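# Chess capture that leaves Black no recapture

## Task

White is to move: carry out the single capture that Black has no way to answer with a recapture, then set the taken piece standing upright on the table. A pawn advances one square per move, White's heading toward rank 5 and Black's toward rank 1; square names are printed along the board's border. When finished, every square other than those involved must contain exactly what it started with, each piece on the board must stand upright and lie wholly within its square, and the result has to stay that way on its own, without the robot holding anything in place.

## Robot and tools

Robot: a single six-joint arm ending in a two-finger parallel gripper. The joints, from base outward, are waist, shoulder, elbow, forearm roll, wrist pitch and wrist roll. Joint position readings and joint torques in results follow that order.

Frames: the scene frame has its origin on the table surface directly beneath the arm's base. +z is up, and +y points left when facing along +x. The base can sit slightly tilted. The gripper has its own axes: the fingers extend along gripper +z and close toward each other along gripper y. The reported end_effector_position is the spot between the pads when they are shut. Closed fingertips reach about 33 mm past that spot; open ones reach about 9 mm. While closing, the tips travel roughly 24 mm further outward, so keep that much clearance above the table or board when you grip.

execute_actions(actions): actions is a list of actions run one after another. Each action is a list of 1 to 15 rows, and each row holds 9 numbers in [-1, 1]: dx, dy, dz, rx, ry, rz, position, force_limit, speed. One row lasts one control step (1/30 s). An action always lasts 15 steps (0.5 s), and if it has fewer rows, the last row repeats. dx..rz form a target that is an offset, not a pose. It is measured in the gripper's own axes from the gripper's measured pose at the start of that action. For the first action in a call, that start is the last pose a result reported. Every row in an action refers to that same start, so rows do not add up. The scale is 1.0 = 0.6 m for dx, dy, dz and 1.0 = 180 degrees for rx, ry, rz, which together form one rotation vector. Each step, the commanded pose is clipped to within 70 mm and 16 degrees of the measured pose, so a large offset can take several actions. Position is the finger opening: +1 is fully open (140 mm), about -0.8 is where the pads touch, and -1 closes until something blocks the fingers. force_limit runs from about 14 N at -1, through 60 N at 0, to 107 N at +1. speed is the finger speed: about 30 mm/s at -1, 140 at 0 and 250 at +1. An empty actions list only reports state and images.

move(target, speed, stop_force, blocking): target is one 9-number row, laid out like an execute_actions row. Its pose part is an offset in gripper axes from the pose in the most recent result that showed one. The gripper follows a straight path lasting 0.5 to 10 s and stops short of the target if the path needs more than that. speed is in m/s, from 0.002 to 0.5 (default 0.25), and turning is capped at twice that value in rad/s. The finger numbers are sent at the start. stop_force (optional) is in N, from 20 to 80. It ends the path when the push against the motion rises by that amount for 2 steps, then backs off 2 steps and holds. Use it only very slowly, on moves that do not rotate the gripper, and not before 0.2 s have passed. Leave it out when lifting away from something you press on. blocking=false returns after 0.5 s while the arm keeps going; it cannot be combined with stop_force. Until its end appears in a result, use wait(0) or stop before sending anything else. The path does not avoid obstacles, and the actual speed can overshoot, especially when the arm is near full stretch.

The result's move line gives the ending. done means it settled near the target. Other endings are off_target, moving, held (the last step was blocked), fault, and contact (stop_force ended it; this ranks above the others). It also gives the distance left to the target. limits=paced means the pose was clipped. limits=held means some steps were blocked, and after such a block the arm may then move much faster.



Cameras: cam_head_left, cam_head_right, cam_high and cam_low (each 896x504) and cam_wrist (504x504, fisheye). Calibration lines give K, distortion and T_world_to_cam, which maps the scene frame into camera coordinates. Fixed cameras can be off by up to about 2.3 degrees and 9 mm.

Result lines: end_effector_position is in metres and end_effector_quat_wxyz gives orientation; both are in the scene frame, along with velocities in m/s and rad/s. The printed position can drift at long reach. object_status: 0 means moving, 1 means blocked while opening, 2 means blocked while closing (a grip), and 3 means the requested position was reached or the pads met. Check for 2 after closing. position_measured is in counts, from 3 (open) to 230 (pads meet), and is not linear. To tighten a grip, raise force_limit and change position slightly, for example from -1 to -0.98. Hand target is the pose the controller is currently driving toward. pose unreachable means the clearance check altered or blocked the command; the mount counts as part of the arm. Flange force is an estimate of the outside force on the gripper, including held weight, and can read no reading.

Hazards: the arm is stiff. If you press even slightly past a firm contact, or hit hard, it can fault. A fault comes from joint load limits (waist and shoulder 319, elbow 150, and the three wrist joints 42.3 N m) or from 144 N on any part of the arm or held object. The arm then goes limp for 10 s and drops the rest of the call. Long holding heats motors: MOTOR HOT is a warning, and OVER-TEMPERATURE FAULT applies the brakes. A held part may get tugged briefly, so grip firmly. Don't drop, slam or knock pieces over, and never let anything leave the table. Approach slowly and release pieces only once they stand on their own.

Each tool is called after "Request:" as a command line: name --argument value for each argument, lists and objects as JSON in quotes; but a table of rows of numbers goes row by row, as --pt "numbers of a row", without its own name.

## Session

Request:
execute_actions --actions '[]'

Scene clock: 0.00 s.
end_effector_position=(+0.0819, +0.4747, +0.2615) position_measured=3 object_status=3 end_effector_quat_wxyz=(+0.012, +0.756, +0.135, -0.641) end_effector_velocity=(-0.000, +0.000, -0.001) end_effector_angular_velocity=(-0.002, +0.001, +0.001)
Joint positions: [0.881 0.474 1.901 0.743 1.981 1.912]
Joint velocities: [ 0.001  0.002 -0.001 -0.    -0.     0.001]
Joint torques (N m, as the joint torque sensors report them, + toward a larger angle): no reading
Flange force (N, the push that the arm receives, along the gripper's own x y z axes): no reading
Hand target: +0.082, +0.475, +0.262; +0.012, +0.756, +0.135, -0.641
camera_calibration (this result's frames):
cam_wrist: T_world_to_cam=[[0.196807, -0.946502, -0.255734, 0.503466], [0.271922, -0.197909, 0.941749, -0.180741], [-0.941979, -0.254883, 0.218425, 0.335865], [0, 0, 0, 1]] pos_world=[0.26644, 0.526368, 0.225604]

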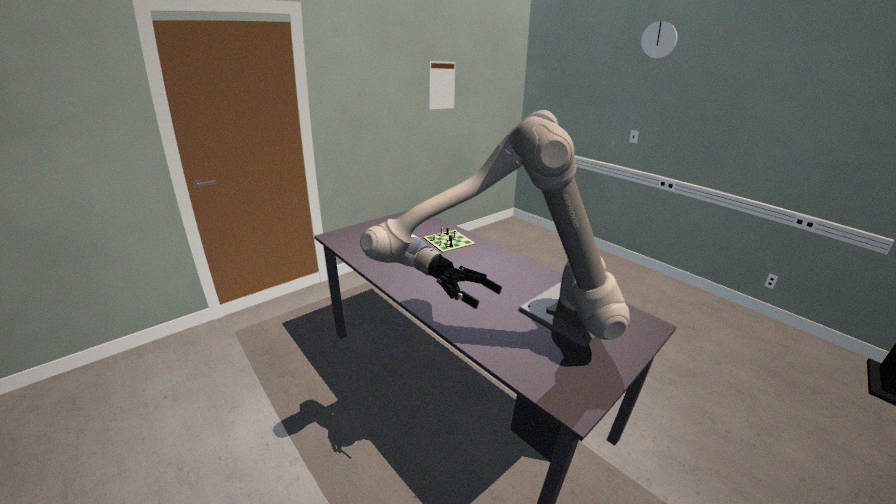

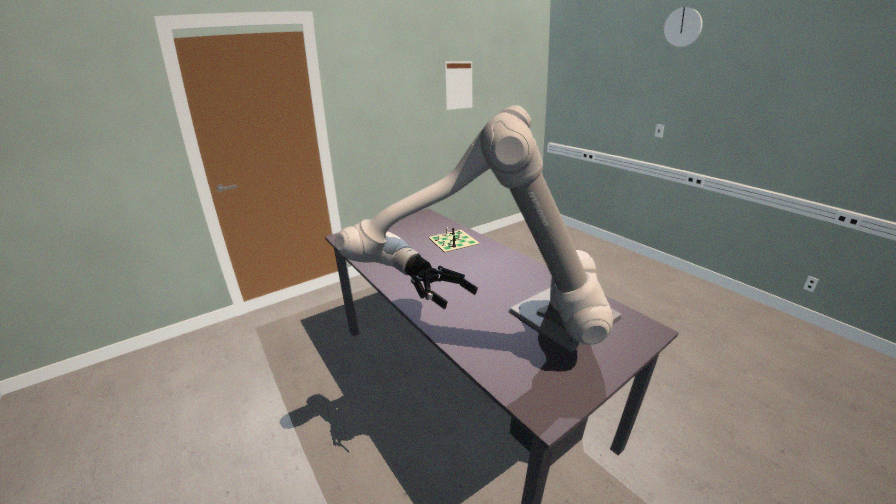

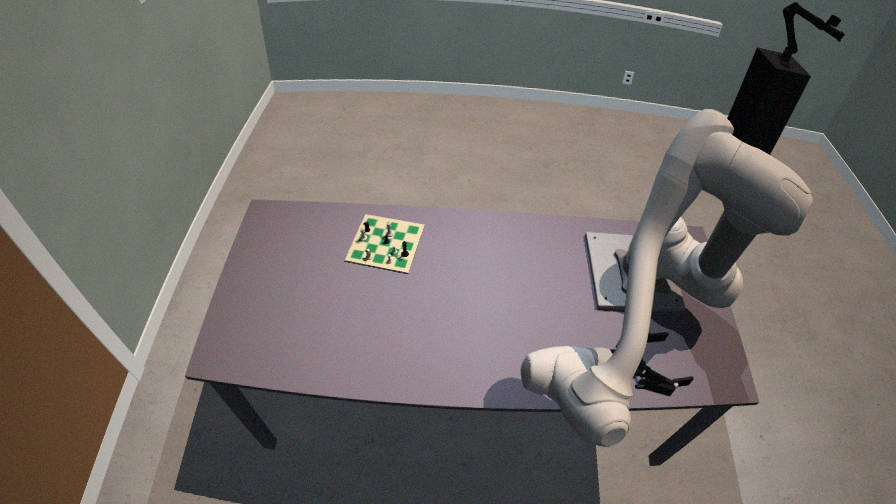

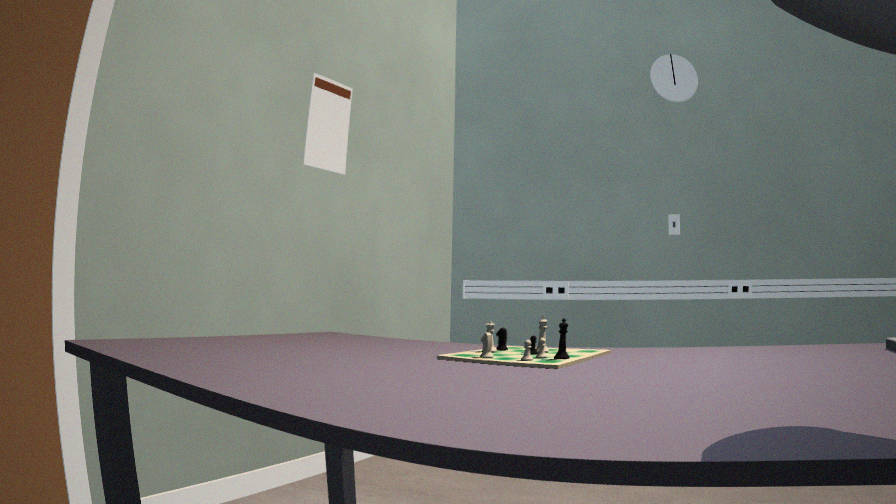

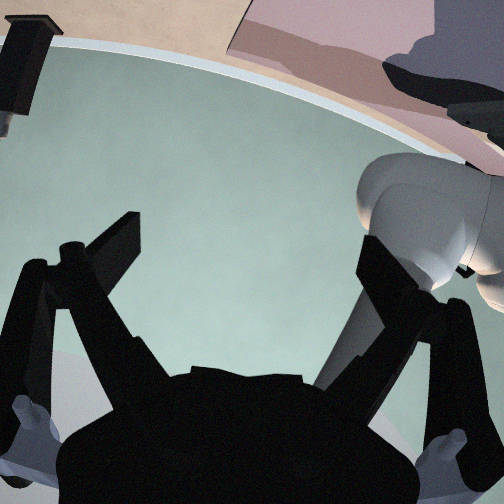

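Request:
zoom_image --camera "cam_high" --region '[335, 200, 435, 285]'

Request:
zoom_image --camera "cam_low" --region '[430, 305, 620, 380]'

Request:
zoom_image --camera "cam_low" --region '[470, 310, 580, 370]'

Request:
zoom_image --camera "cam_head_left" --region '[415, 215, 485, 260]'

Region (335, 200, 435, 285) of cam_high's 896x504 image, scaled by 5.040, with more detail than that image has; it fills the top 428 rows of this view, and the rest is white.

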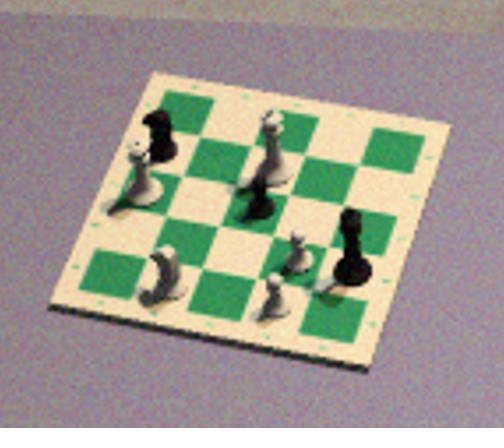

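Region (430, 305, 620, 380) of cam_low's 896x504 image, scaled by 2.653, with more detail than that image has; it fills the top 199 rows of this view, and the rest is white.

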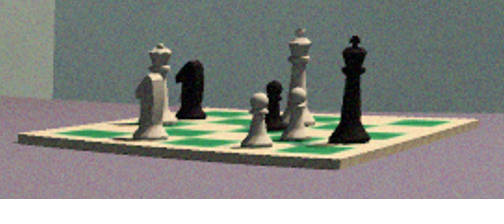

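Region (470, 310, 580, 370) of cam_low's 896x504 image, scaled by 4.582, with more detail than that image has; it fills the top 275 rows of this view, and the rest is white.

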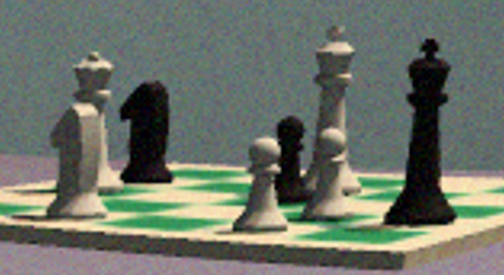

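Region (415, 215, 485, 260) of cam_head_left's 896x504 image, scaled by 7.200, with more detail than that image has; it fills the top 324 rows of this view, and the rest is white.

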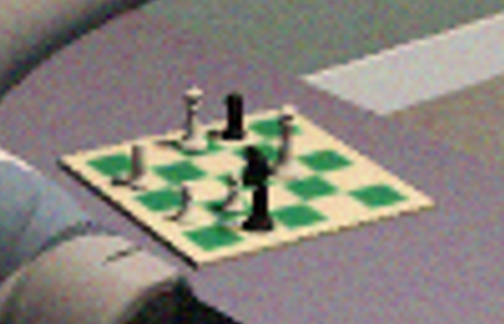

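Request:
move --target '[0.1235, 0.984, -0.885, 0.0669, 0.4439, 0.1628, 1, 0, 0.5]' --speed 0.4

Scene clock: 60.17 s.
end_effector_position=(+0.7346, +0.0217, +0.1936) position_measured=3 object_status=3 end_effector_quat_wxyz=(-0.000, +0.991, -0.131, +0.001) end_effector_velocity=(+0.001, -0.000, +0.002) end_effector_angular_velocity=(-0.000, -0.006, -0.000)
Joint positions: [-0.014  0.363  1.621 -0.001  1.154  1.817]
Joint velocities: [-0.    -0.002 -0.001  0.    -0.002  0.   ]
Joint torques (N m, as the joint torque sensors report them, + toward a larger angle): [ -3.12 -75.12 -39.38   3.96   0.17   0.3 ]
Flange force (N, the push that the arm receives, along the gripper's own x y z axes): [-4.3 -3.3 0.7]
Hand target: +0.735, +0.022, +0.194; -0.000, +0.991, -0.131, +0.001
Off the commanded pose: 0.000 m, 0 deg.
move: done
camera_calibration (this result's frames):
cam_wrist: T_world_to_cam=[[-0.163462, -0.985864, -0.0367844, 0.152001], [-0.909735, 0.136206, 0.392213, 0.583277], [-0.381658, 0.097576, -0.919139, 0.650996], [0, 0, 0, 1]] pos_world=[0.803931, 0.00688526, 0.375179]

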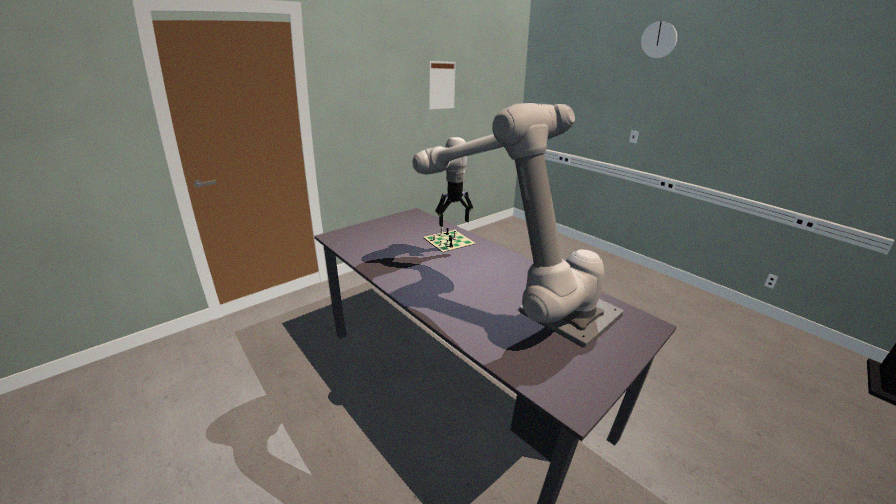

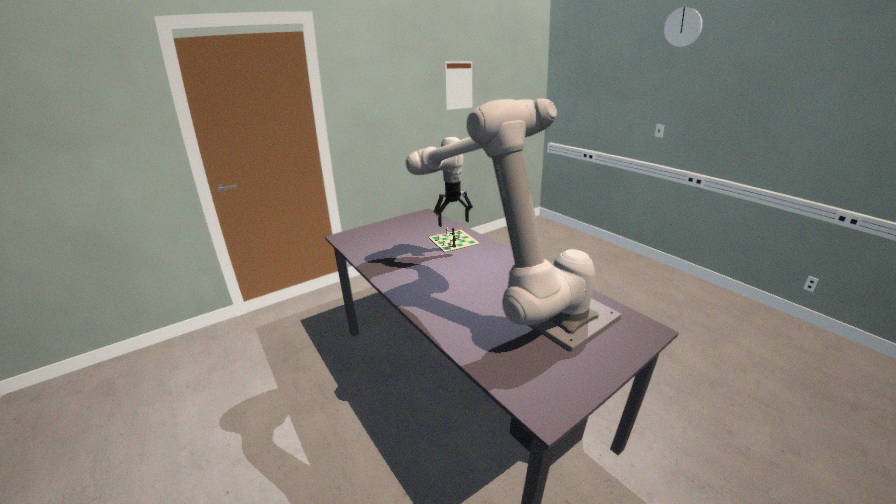

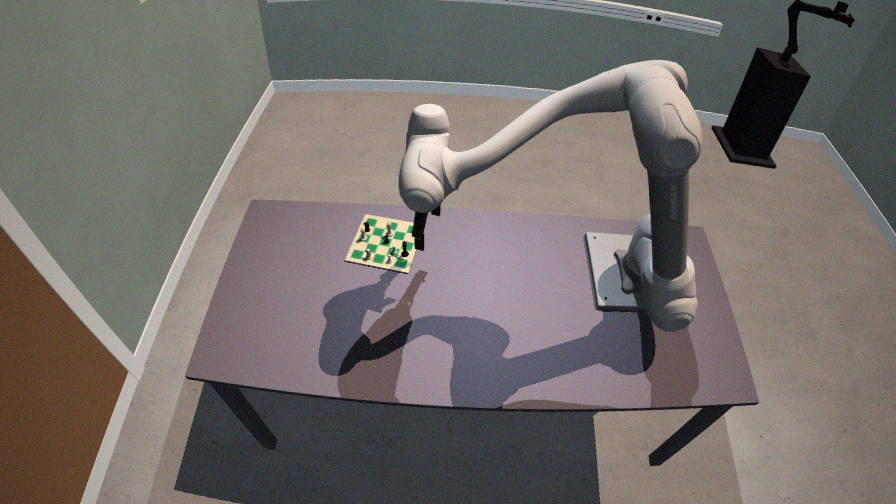

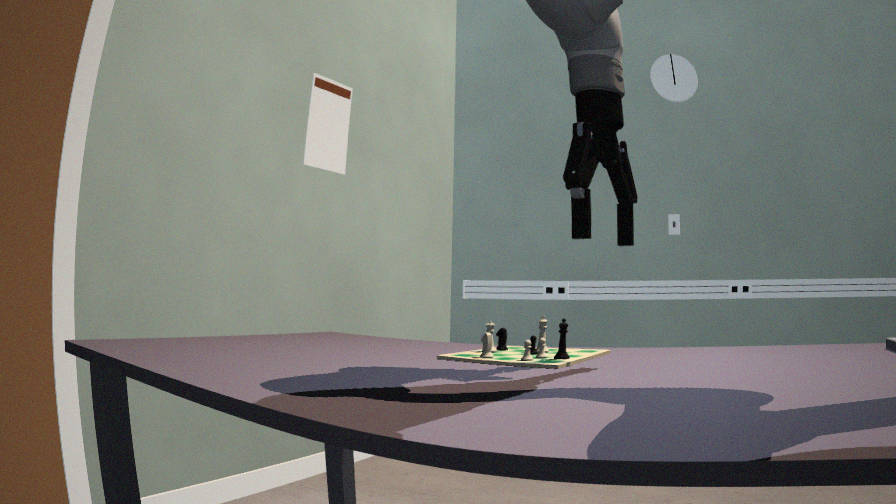

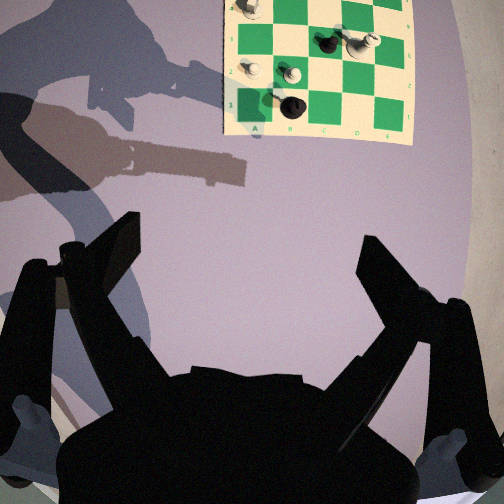

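Request:
move --target '[0.4154, 0.1505, 0.1143, 0, 0, 0, -0.45, 0, 0.5]' --speed 0.3

Request:
zoom_image --camera "cam_wrist" --region '[185, 145, 325, 285]'

Request:
zoom_image --camera "cam_low" --region '[450, 260, 560, 370]'

Scene clock: 67.63 s.
end_effector_position=(+0.9521, -0.1299, +0.1255) position_measured=186 object_status=3 end_effector_quat_wxyz=(-0.000, +0.991, -0.131, +0.001) end_effector_velocity=(+0.001, -0.001, +0.000) end_effector_angular_velocity=(+0.000, +0.000, -0.001)
Joint positions: [-0.169  0.753  1.116 -0.     1.268  1.662]
Joint velocities: [-0.001  0.001 -0.003  0.     0.002 -0.001]
Joint torques (N m, as the joint torque sensors report them, + toward a larger angle): [  -3.56 -117.6   -40.95    4.04    0.21    0.17]
Flange force (N, the push that the arm receives, along the gripper's own x y z axes): [6.2 -4.0 4.4]
Hand target: +0.952, -0.130, +0.125; -0.000, +0.991, -0.131, +0.001
Off the commanded pose: 0.001 m, 0 deg.
move: done
camera_calibration (this result's frames):
cam_wrist: T_world_to_cam=[[-0.163348, -0.985889, -0.036609, 0.0354482], [-0.909831, 0.13619, 0.391995, 0.828609], [-0.381478, 0.0973396, -0.919239, 0.686053], [0, 0, 0, 1]] pos_world=[1.0214, -0.144681, 0.307133]

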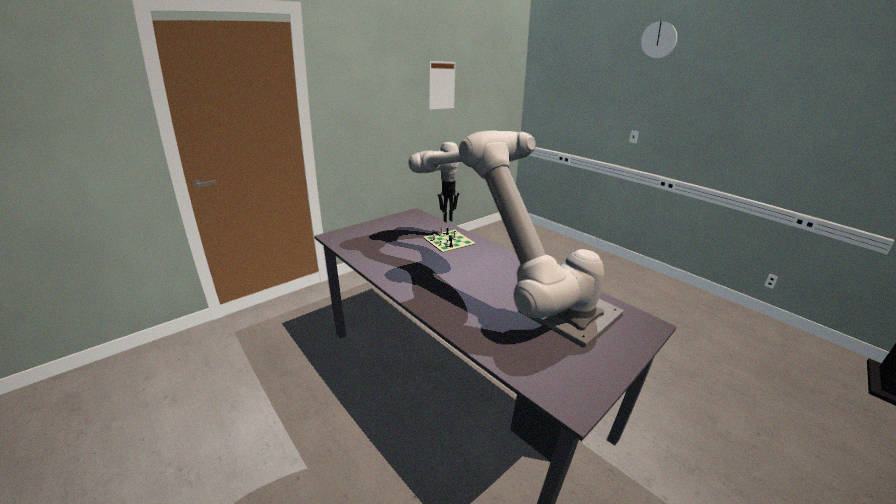

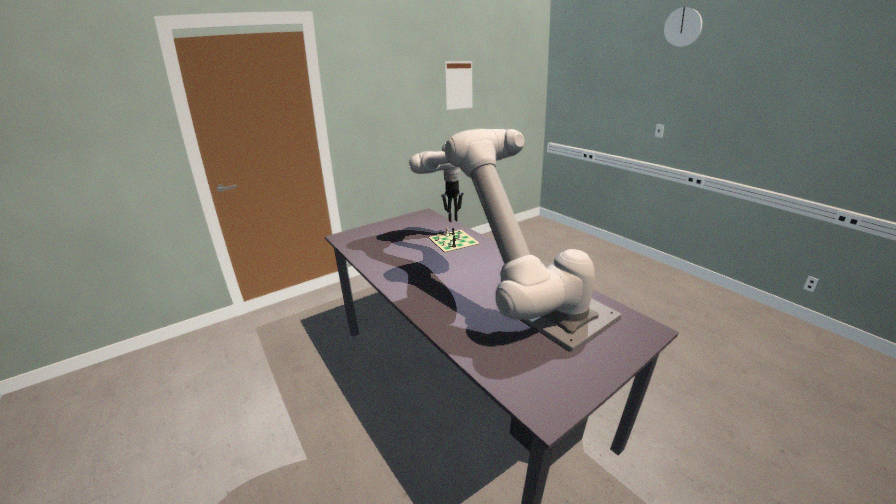

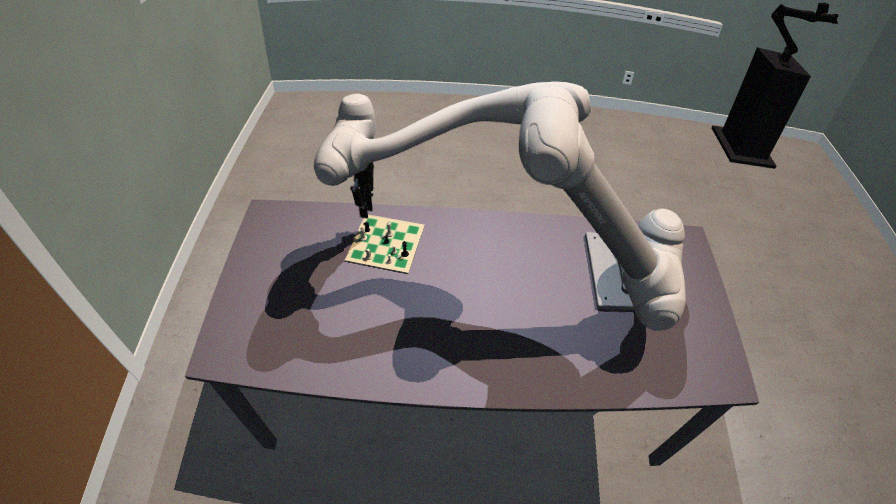

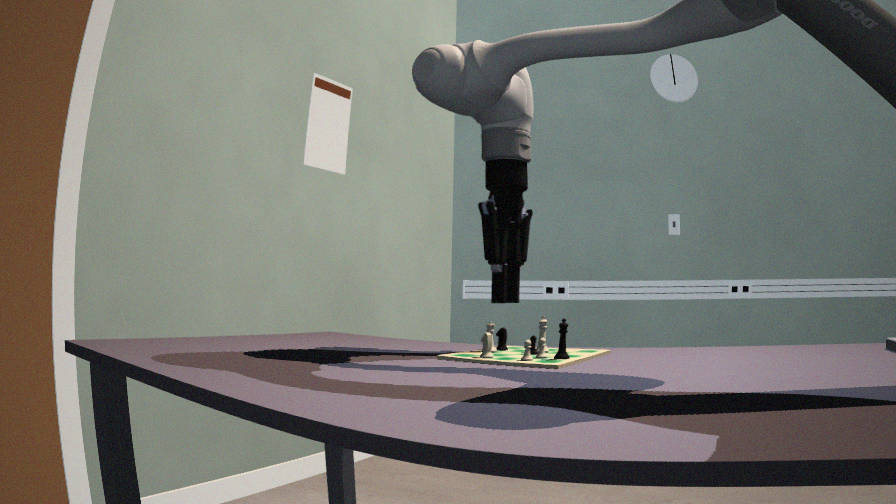

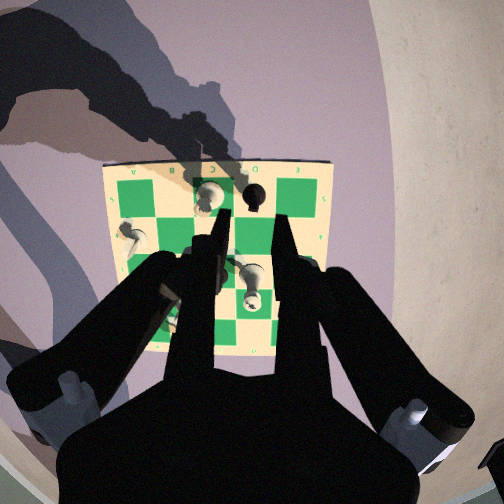

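Region (185, 145, 325, 285) of cam_wrist's 504x504 image, scaled by 3.600, with more detail than that image has.

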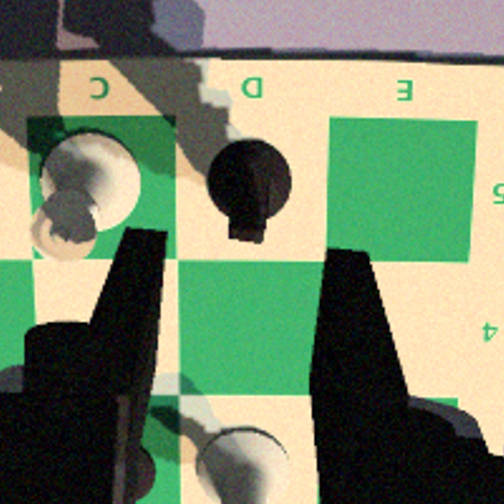

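Region (450, 260, 560, 370) of cam_low's 896x504 image, scaled by 4.582, with more detail than that image has.

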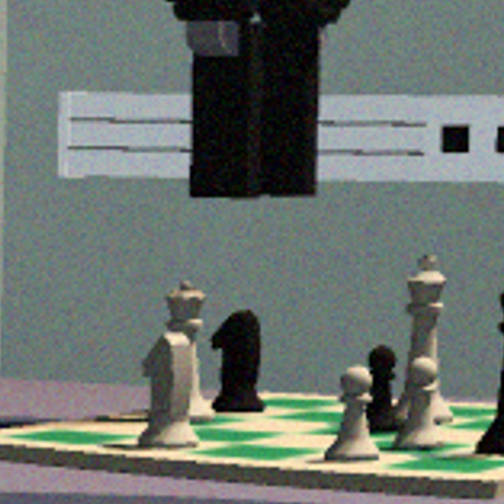

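Request:
zoom_image --camera "cam_wrist" --region '[225, 170, 285, 230]'

Region (225, 170, 285, 230) of cam_wrist's 504x504 image, scaled by 8.400, with more detail than that image has.

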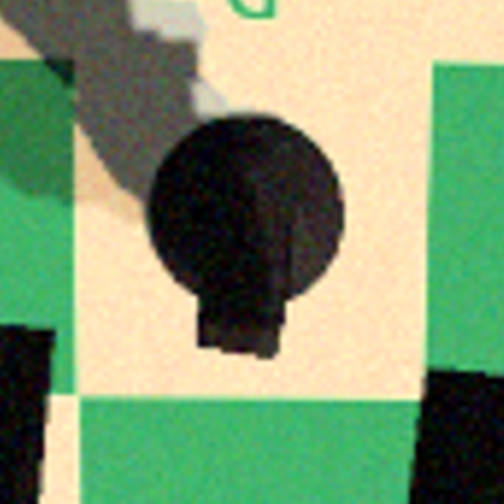

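Request:
move --target '[0.009, 0.0012, 0.113, 0, 0, 0.014, -0.47, 0, 0.5]' --speed 0.12

Request:
zoom_image --camera "cam_wrist" --region '[185, 145, 325, 285]'

Request:
zoom_image --camera "cam_low" --region '[450, 260, 560, 370]'

Scene clock: 96.43 s.
end_effector_position=(+0.9572, -0.1321, +0.0578) position_measured=188 object_status=3 end_effector_quat_wxyz=(-0.000, +0.988, -0.153, +0.001) end_effector_velocity=(+0.000, -0.001, -0.001) end_effector_angular_velocity=(-0.000, -0.001, -0.002)
Joint positions: [-0.17   0.803  1.153 -0.     1.181  1.705]
Joint velocities: [-0.001  0.     0.    -0.    -0.002  0.001]
Joint torques (N m, as the joint torque sensors report them, + toward a larger angle): [  -3.12 -116.25  -40.34    3.98   -0.29    0.27]
Flange force (N, the push that the arm receives, along the gripper's own x y z axes): [-1.4 -2.9 1.8]
Hand target: +0.957, -0.132, +0.058; -0.000, +0.988, -0.153, +0.001
Off the commanded pose: 0.000 m, 0 deg.
move: done
camera_calibration (this result's frames):
cam_wrist: T_world_to_cam=[[-0.206579, -0.97774, -0.0367277, 0.0741759], [-0.902985, 0.176062, 0.391943, 0.858843], [-0.376752, 0.114132, -0.919256, 0.623713], [0, 0, 0, 1]] pos_world=[1.02583, -0.14987, 0.239458]

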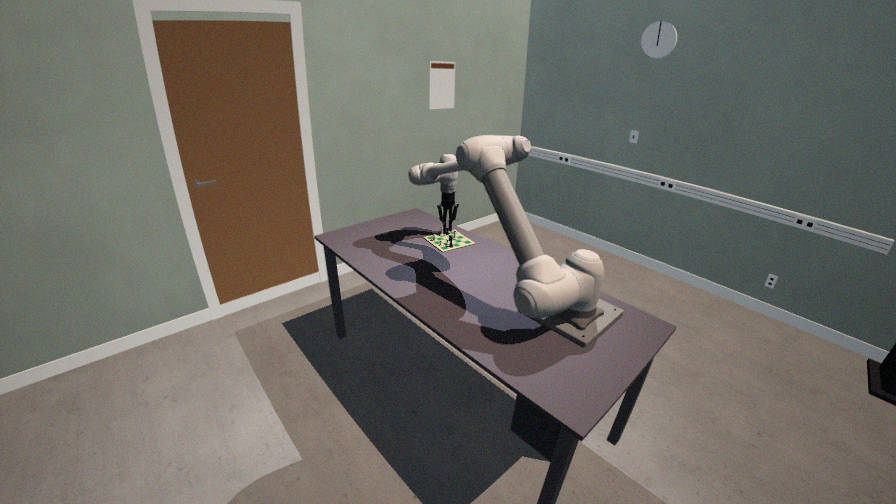

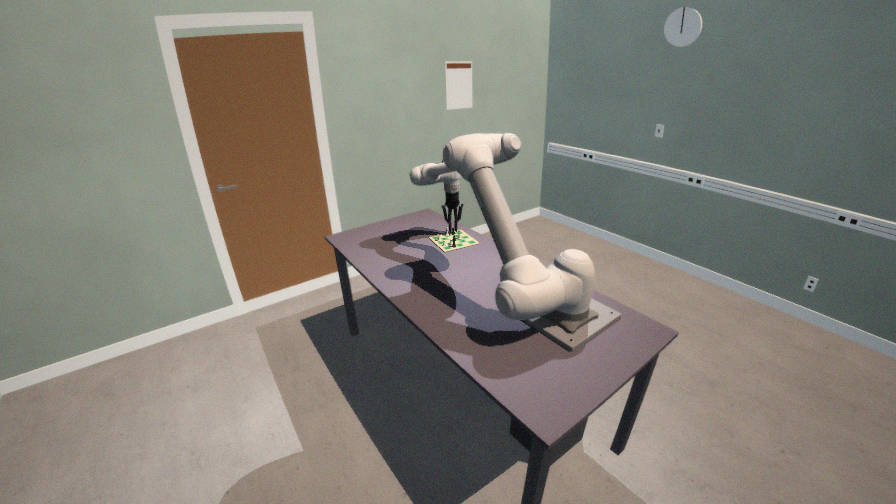

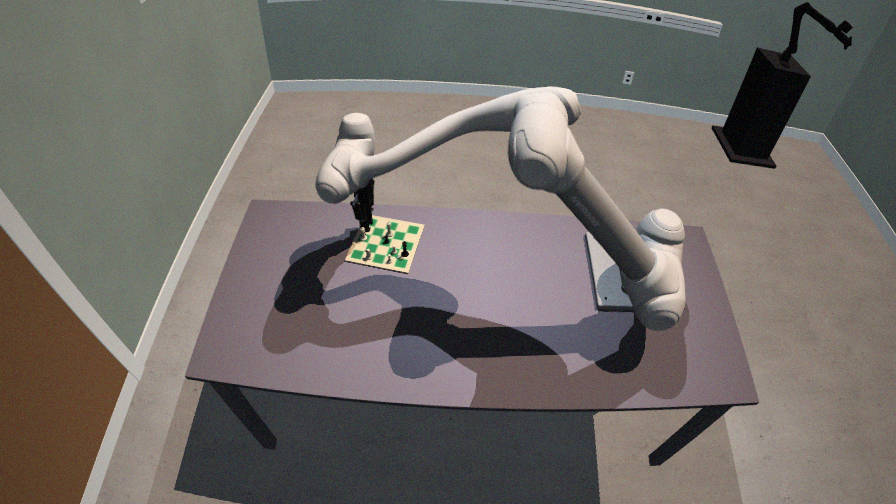

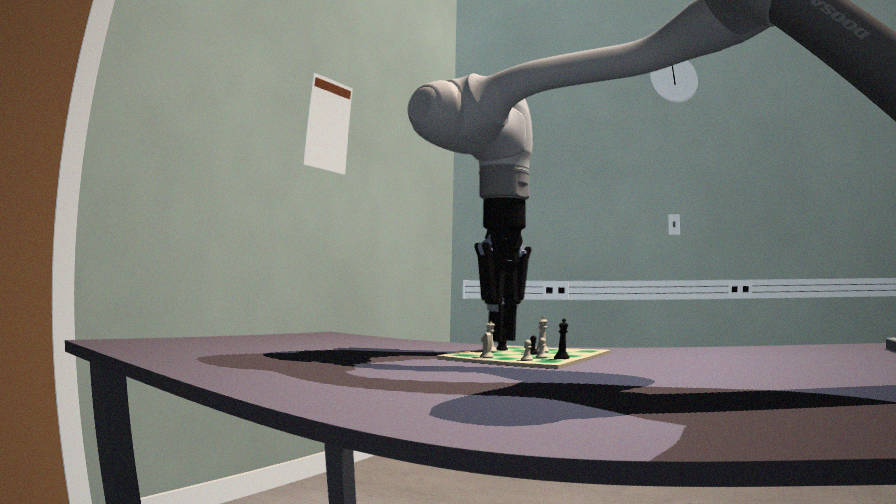

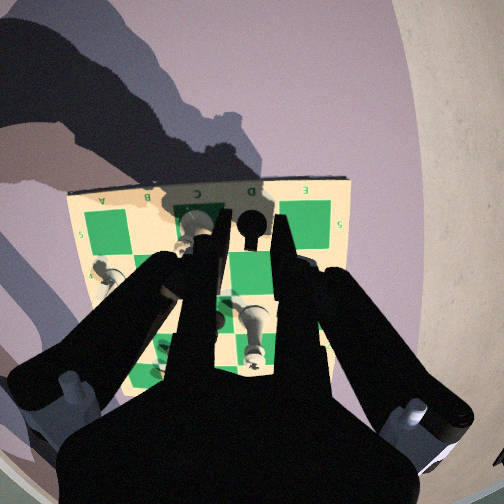

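Region (185, 145, 325, 285) of cam_wrist's 504x504 image, scaled by 3.600, with more detail than that image has.

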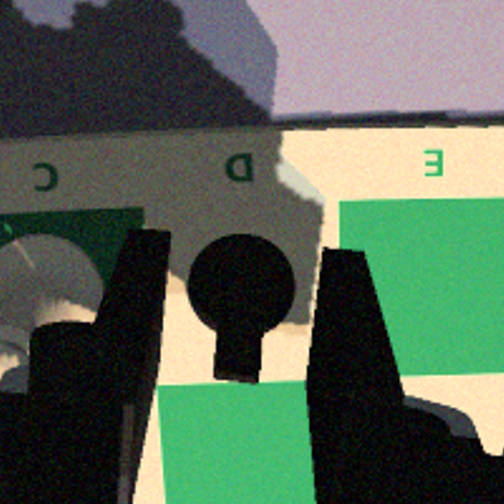

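Region (450, 260, 560, 370) of cam_low's 896x504 image, scaled by 4.582, with more detail than that image has.

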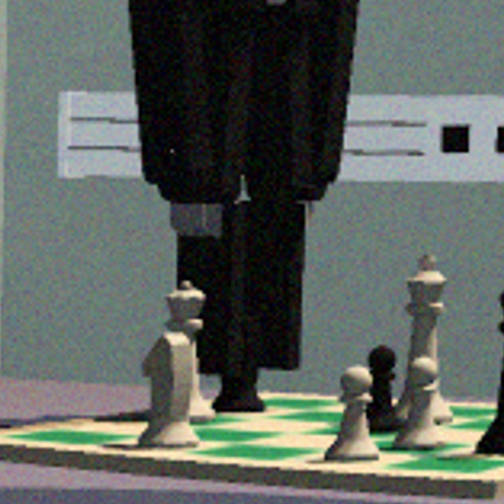

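Request:
execute_actions --actions '[[[0,0,0,0,0,0,-1,0.2,-0.2]]]'

Request:
zoom_image --camera "cam_wrist" --region '[185, 145, 325, 285]'

Scene clock: 106.70 s.
end_effector_position=(+0.9572, -0.1321, +0.0577) position_measured=224 object_status=0 end_effector_quat_wxyz=(-0.000, +0.988, -0.153, +0.001) end_effector_velocity=(+0.001, +0.001, +0.000) end_effector_angular_velocity=(-0.000, -0.001, +0.001)
Joint positions: [-0.17   0.803  1.153 -0.     1.181  1.705]
Joint velocities: [ 0.001  0.    -0.001 -0.    -0.    -0.   ]
Joint torques (N m, as the joint torque sensors report them, + toward a larger angle): [  -2.88 -111.42  -37.81    3.75    0.19    0.35]
Flange force (N, the push that the arm receives, along the gripper's own x y z axes): [-1.1 -2.8 -1.3]
Hand target: +0.957, -0.132, +0.058; -0.000, +0.988, -0.153, +0.001
Off the commanded pose: 0.000 m, 0 deg.
camera_calibration (this result's frames):
cam_wrist: T_world_to_cam=[[-0.206593, -0.97774, -0.0366495, 0.0741515], [-0.902955, 0.176097, 0.391997, 0.858853], [-0.376817, 0.114076, -0.919236, 0.623657], [0, 0, 0, 1]] pos_world=[1.02583, -0.149885, 0.239338]

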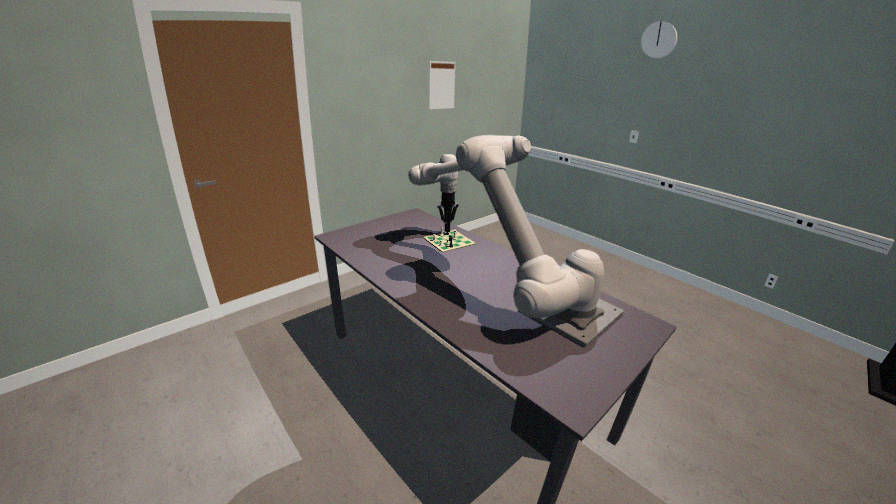

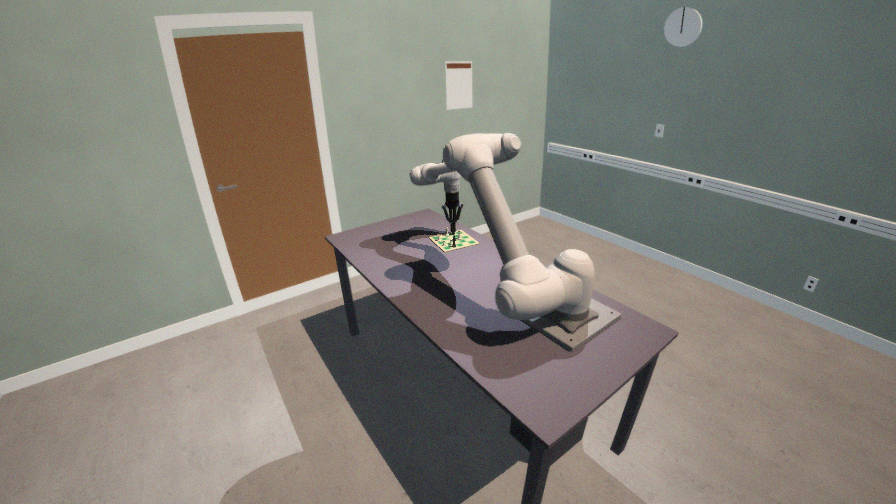

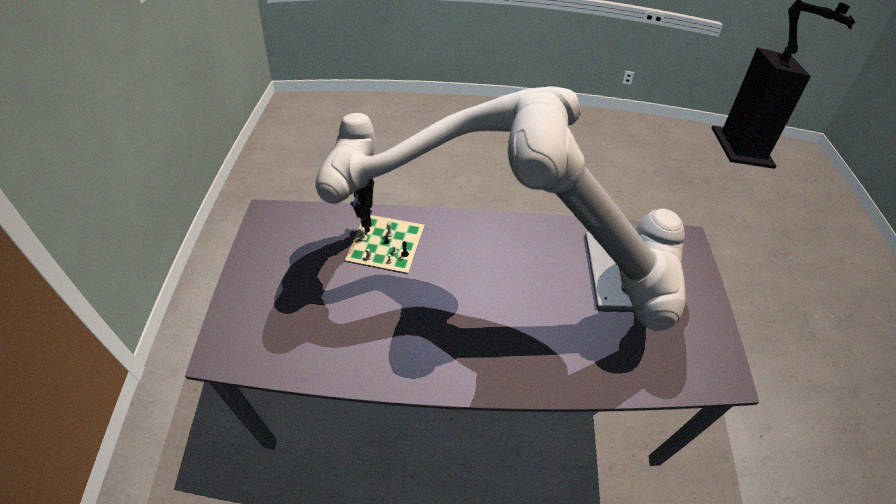

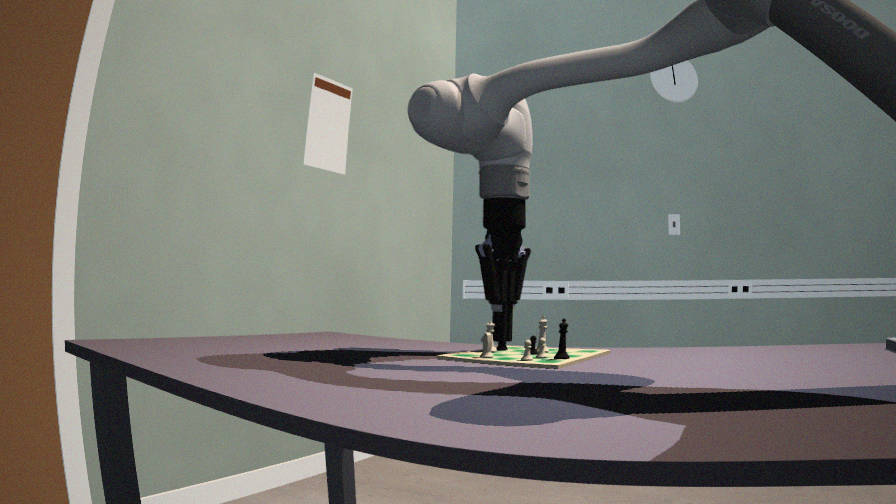

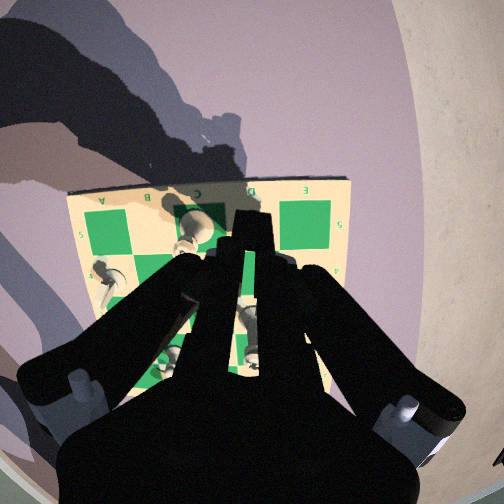

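Region (185, 145, 325, 285) of cam_wrist's 504x504 image, scaled by 3.600, with more detail than that image has.

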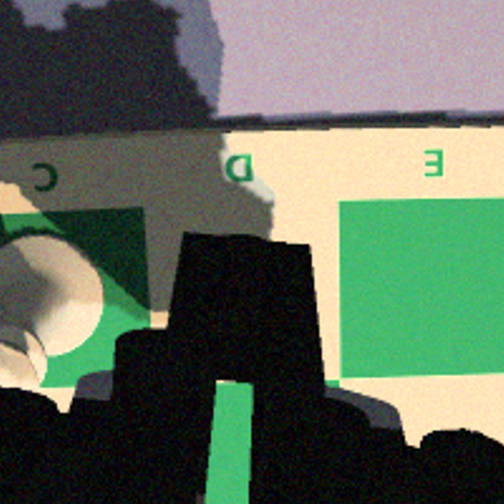

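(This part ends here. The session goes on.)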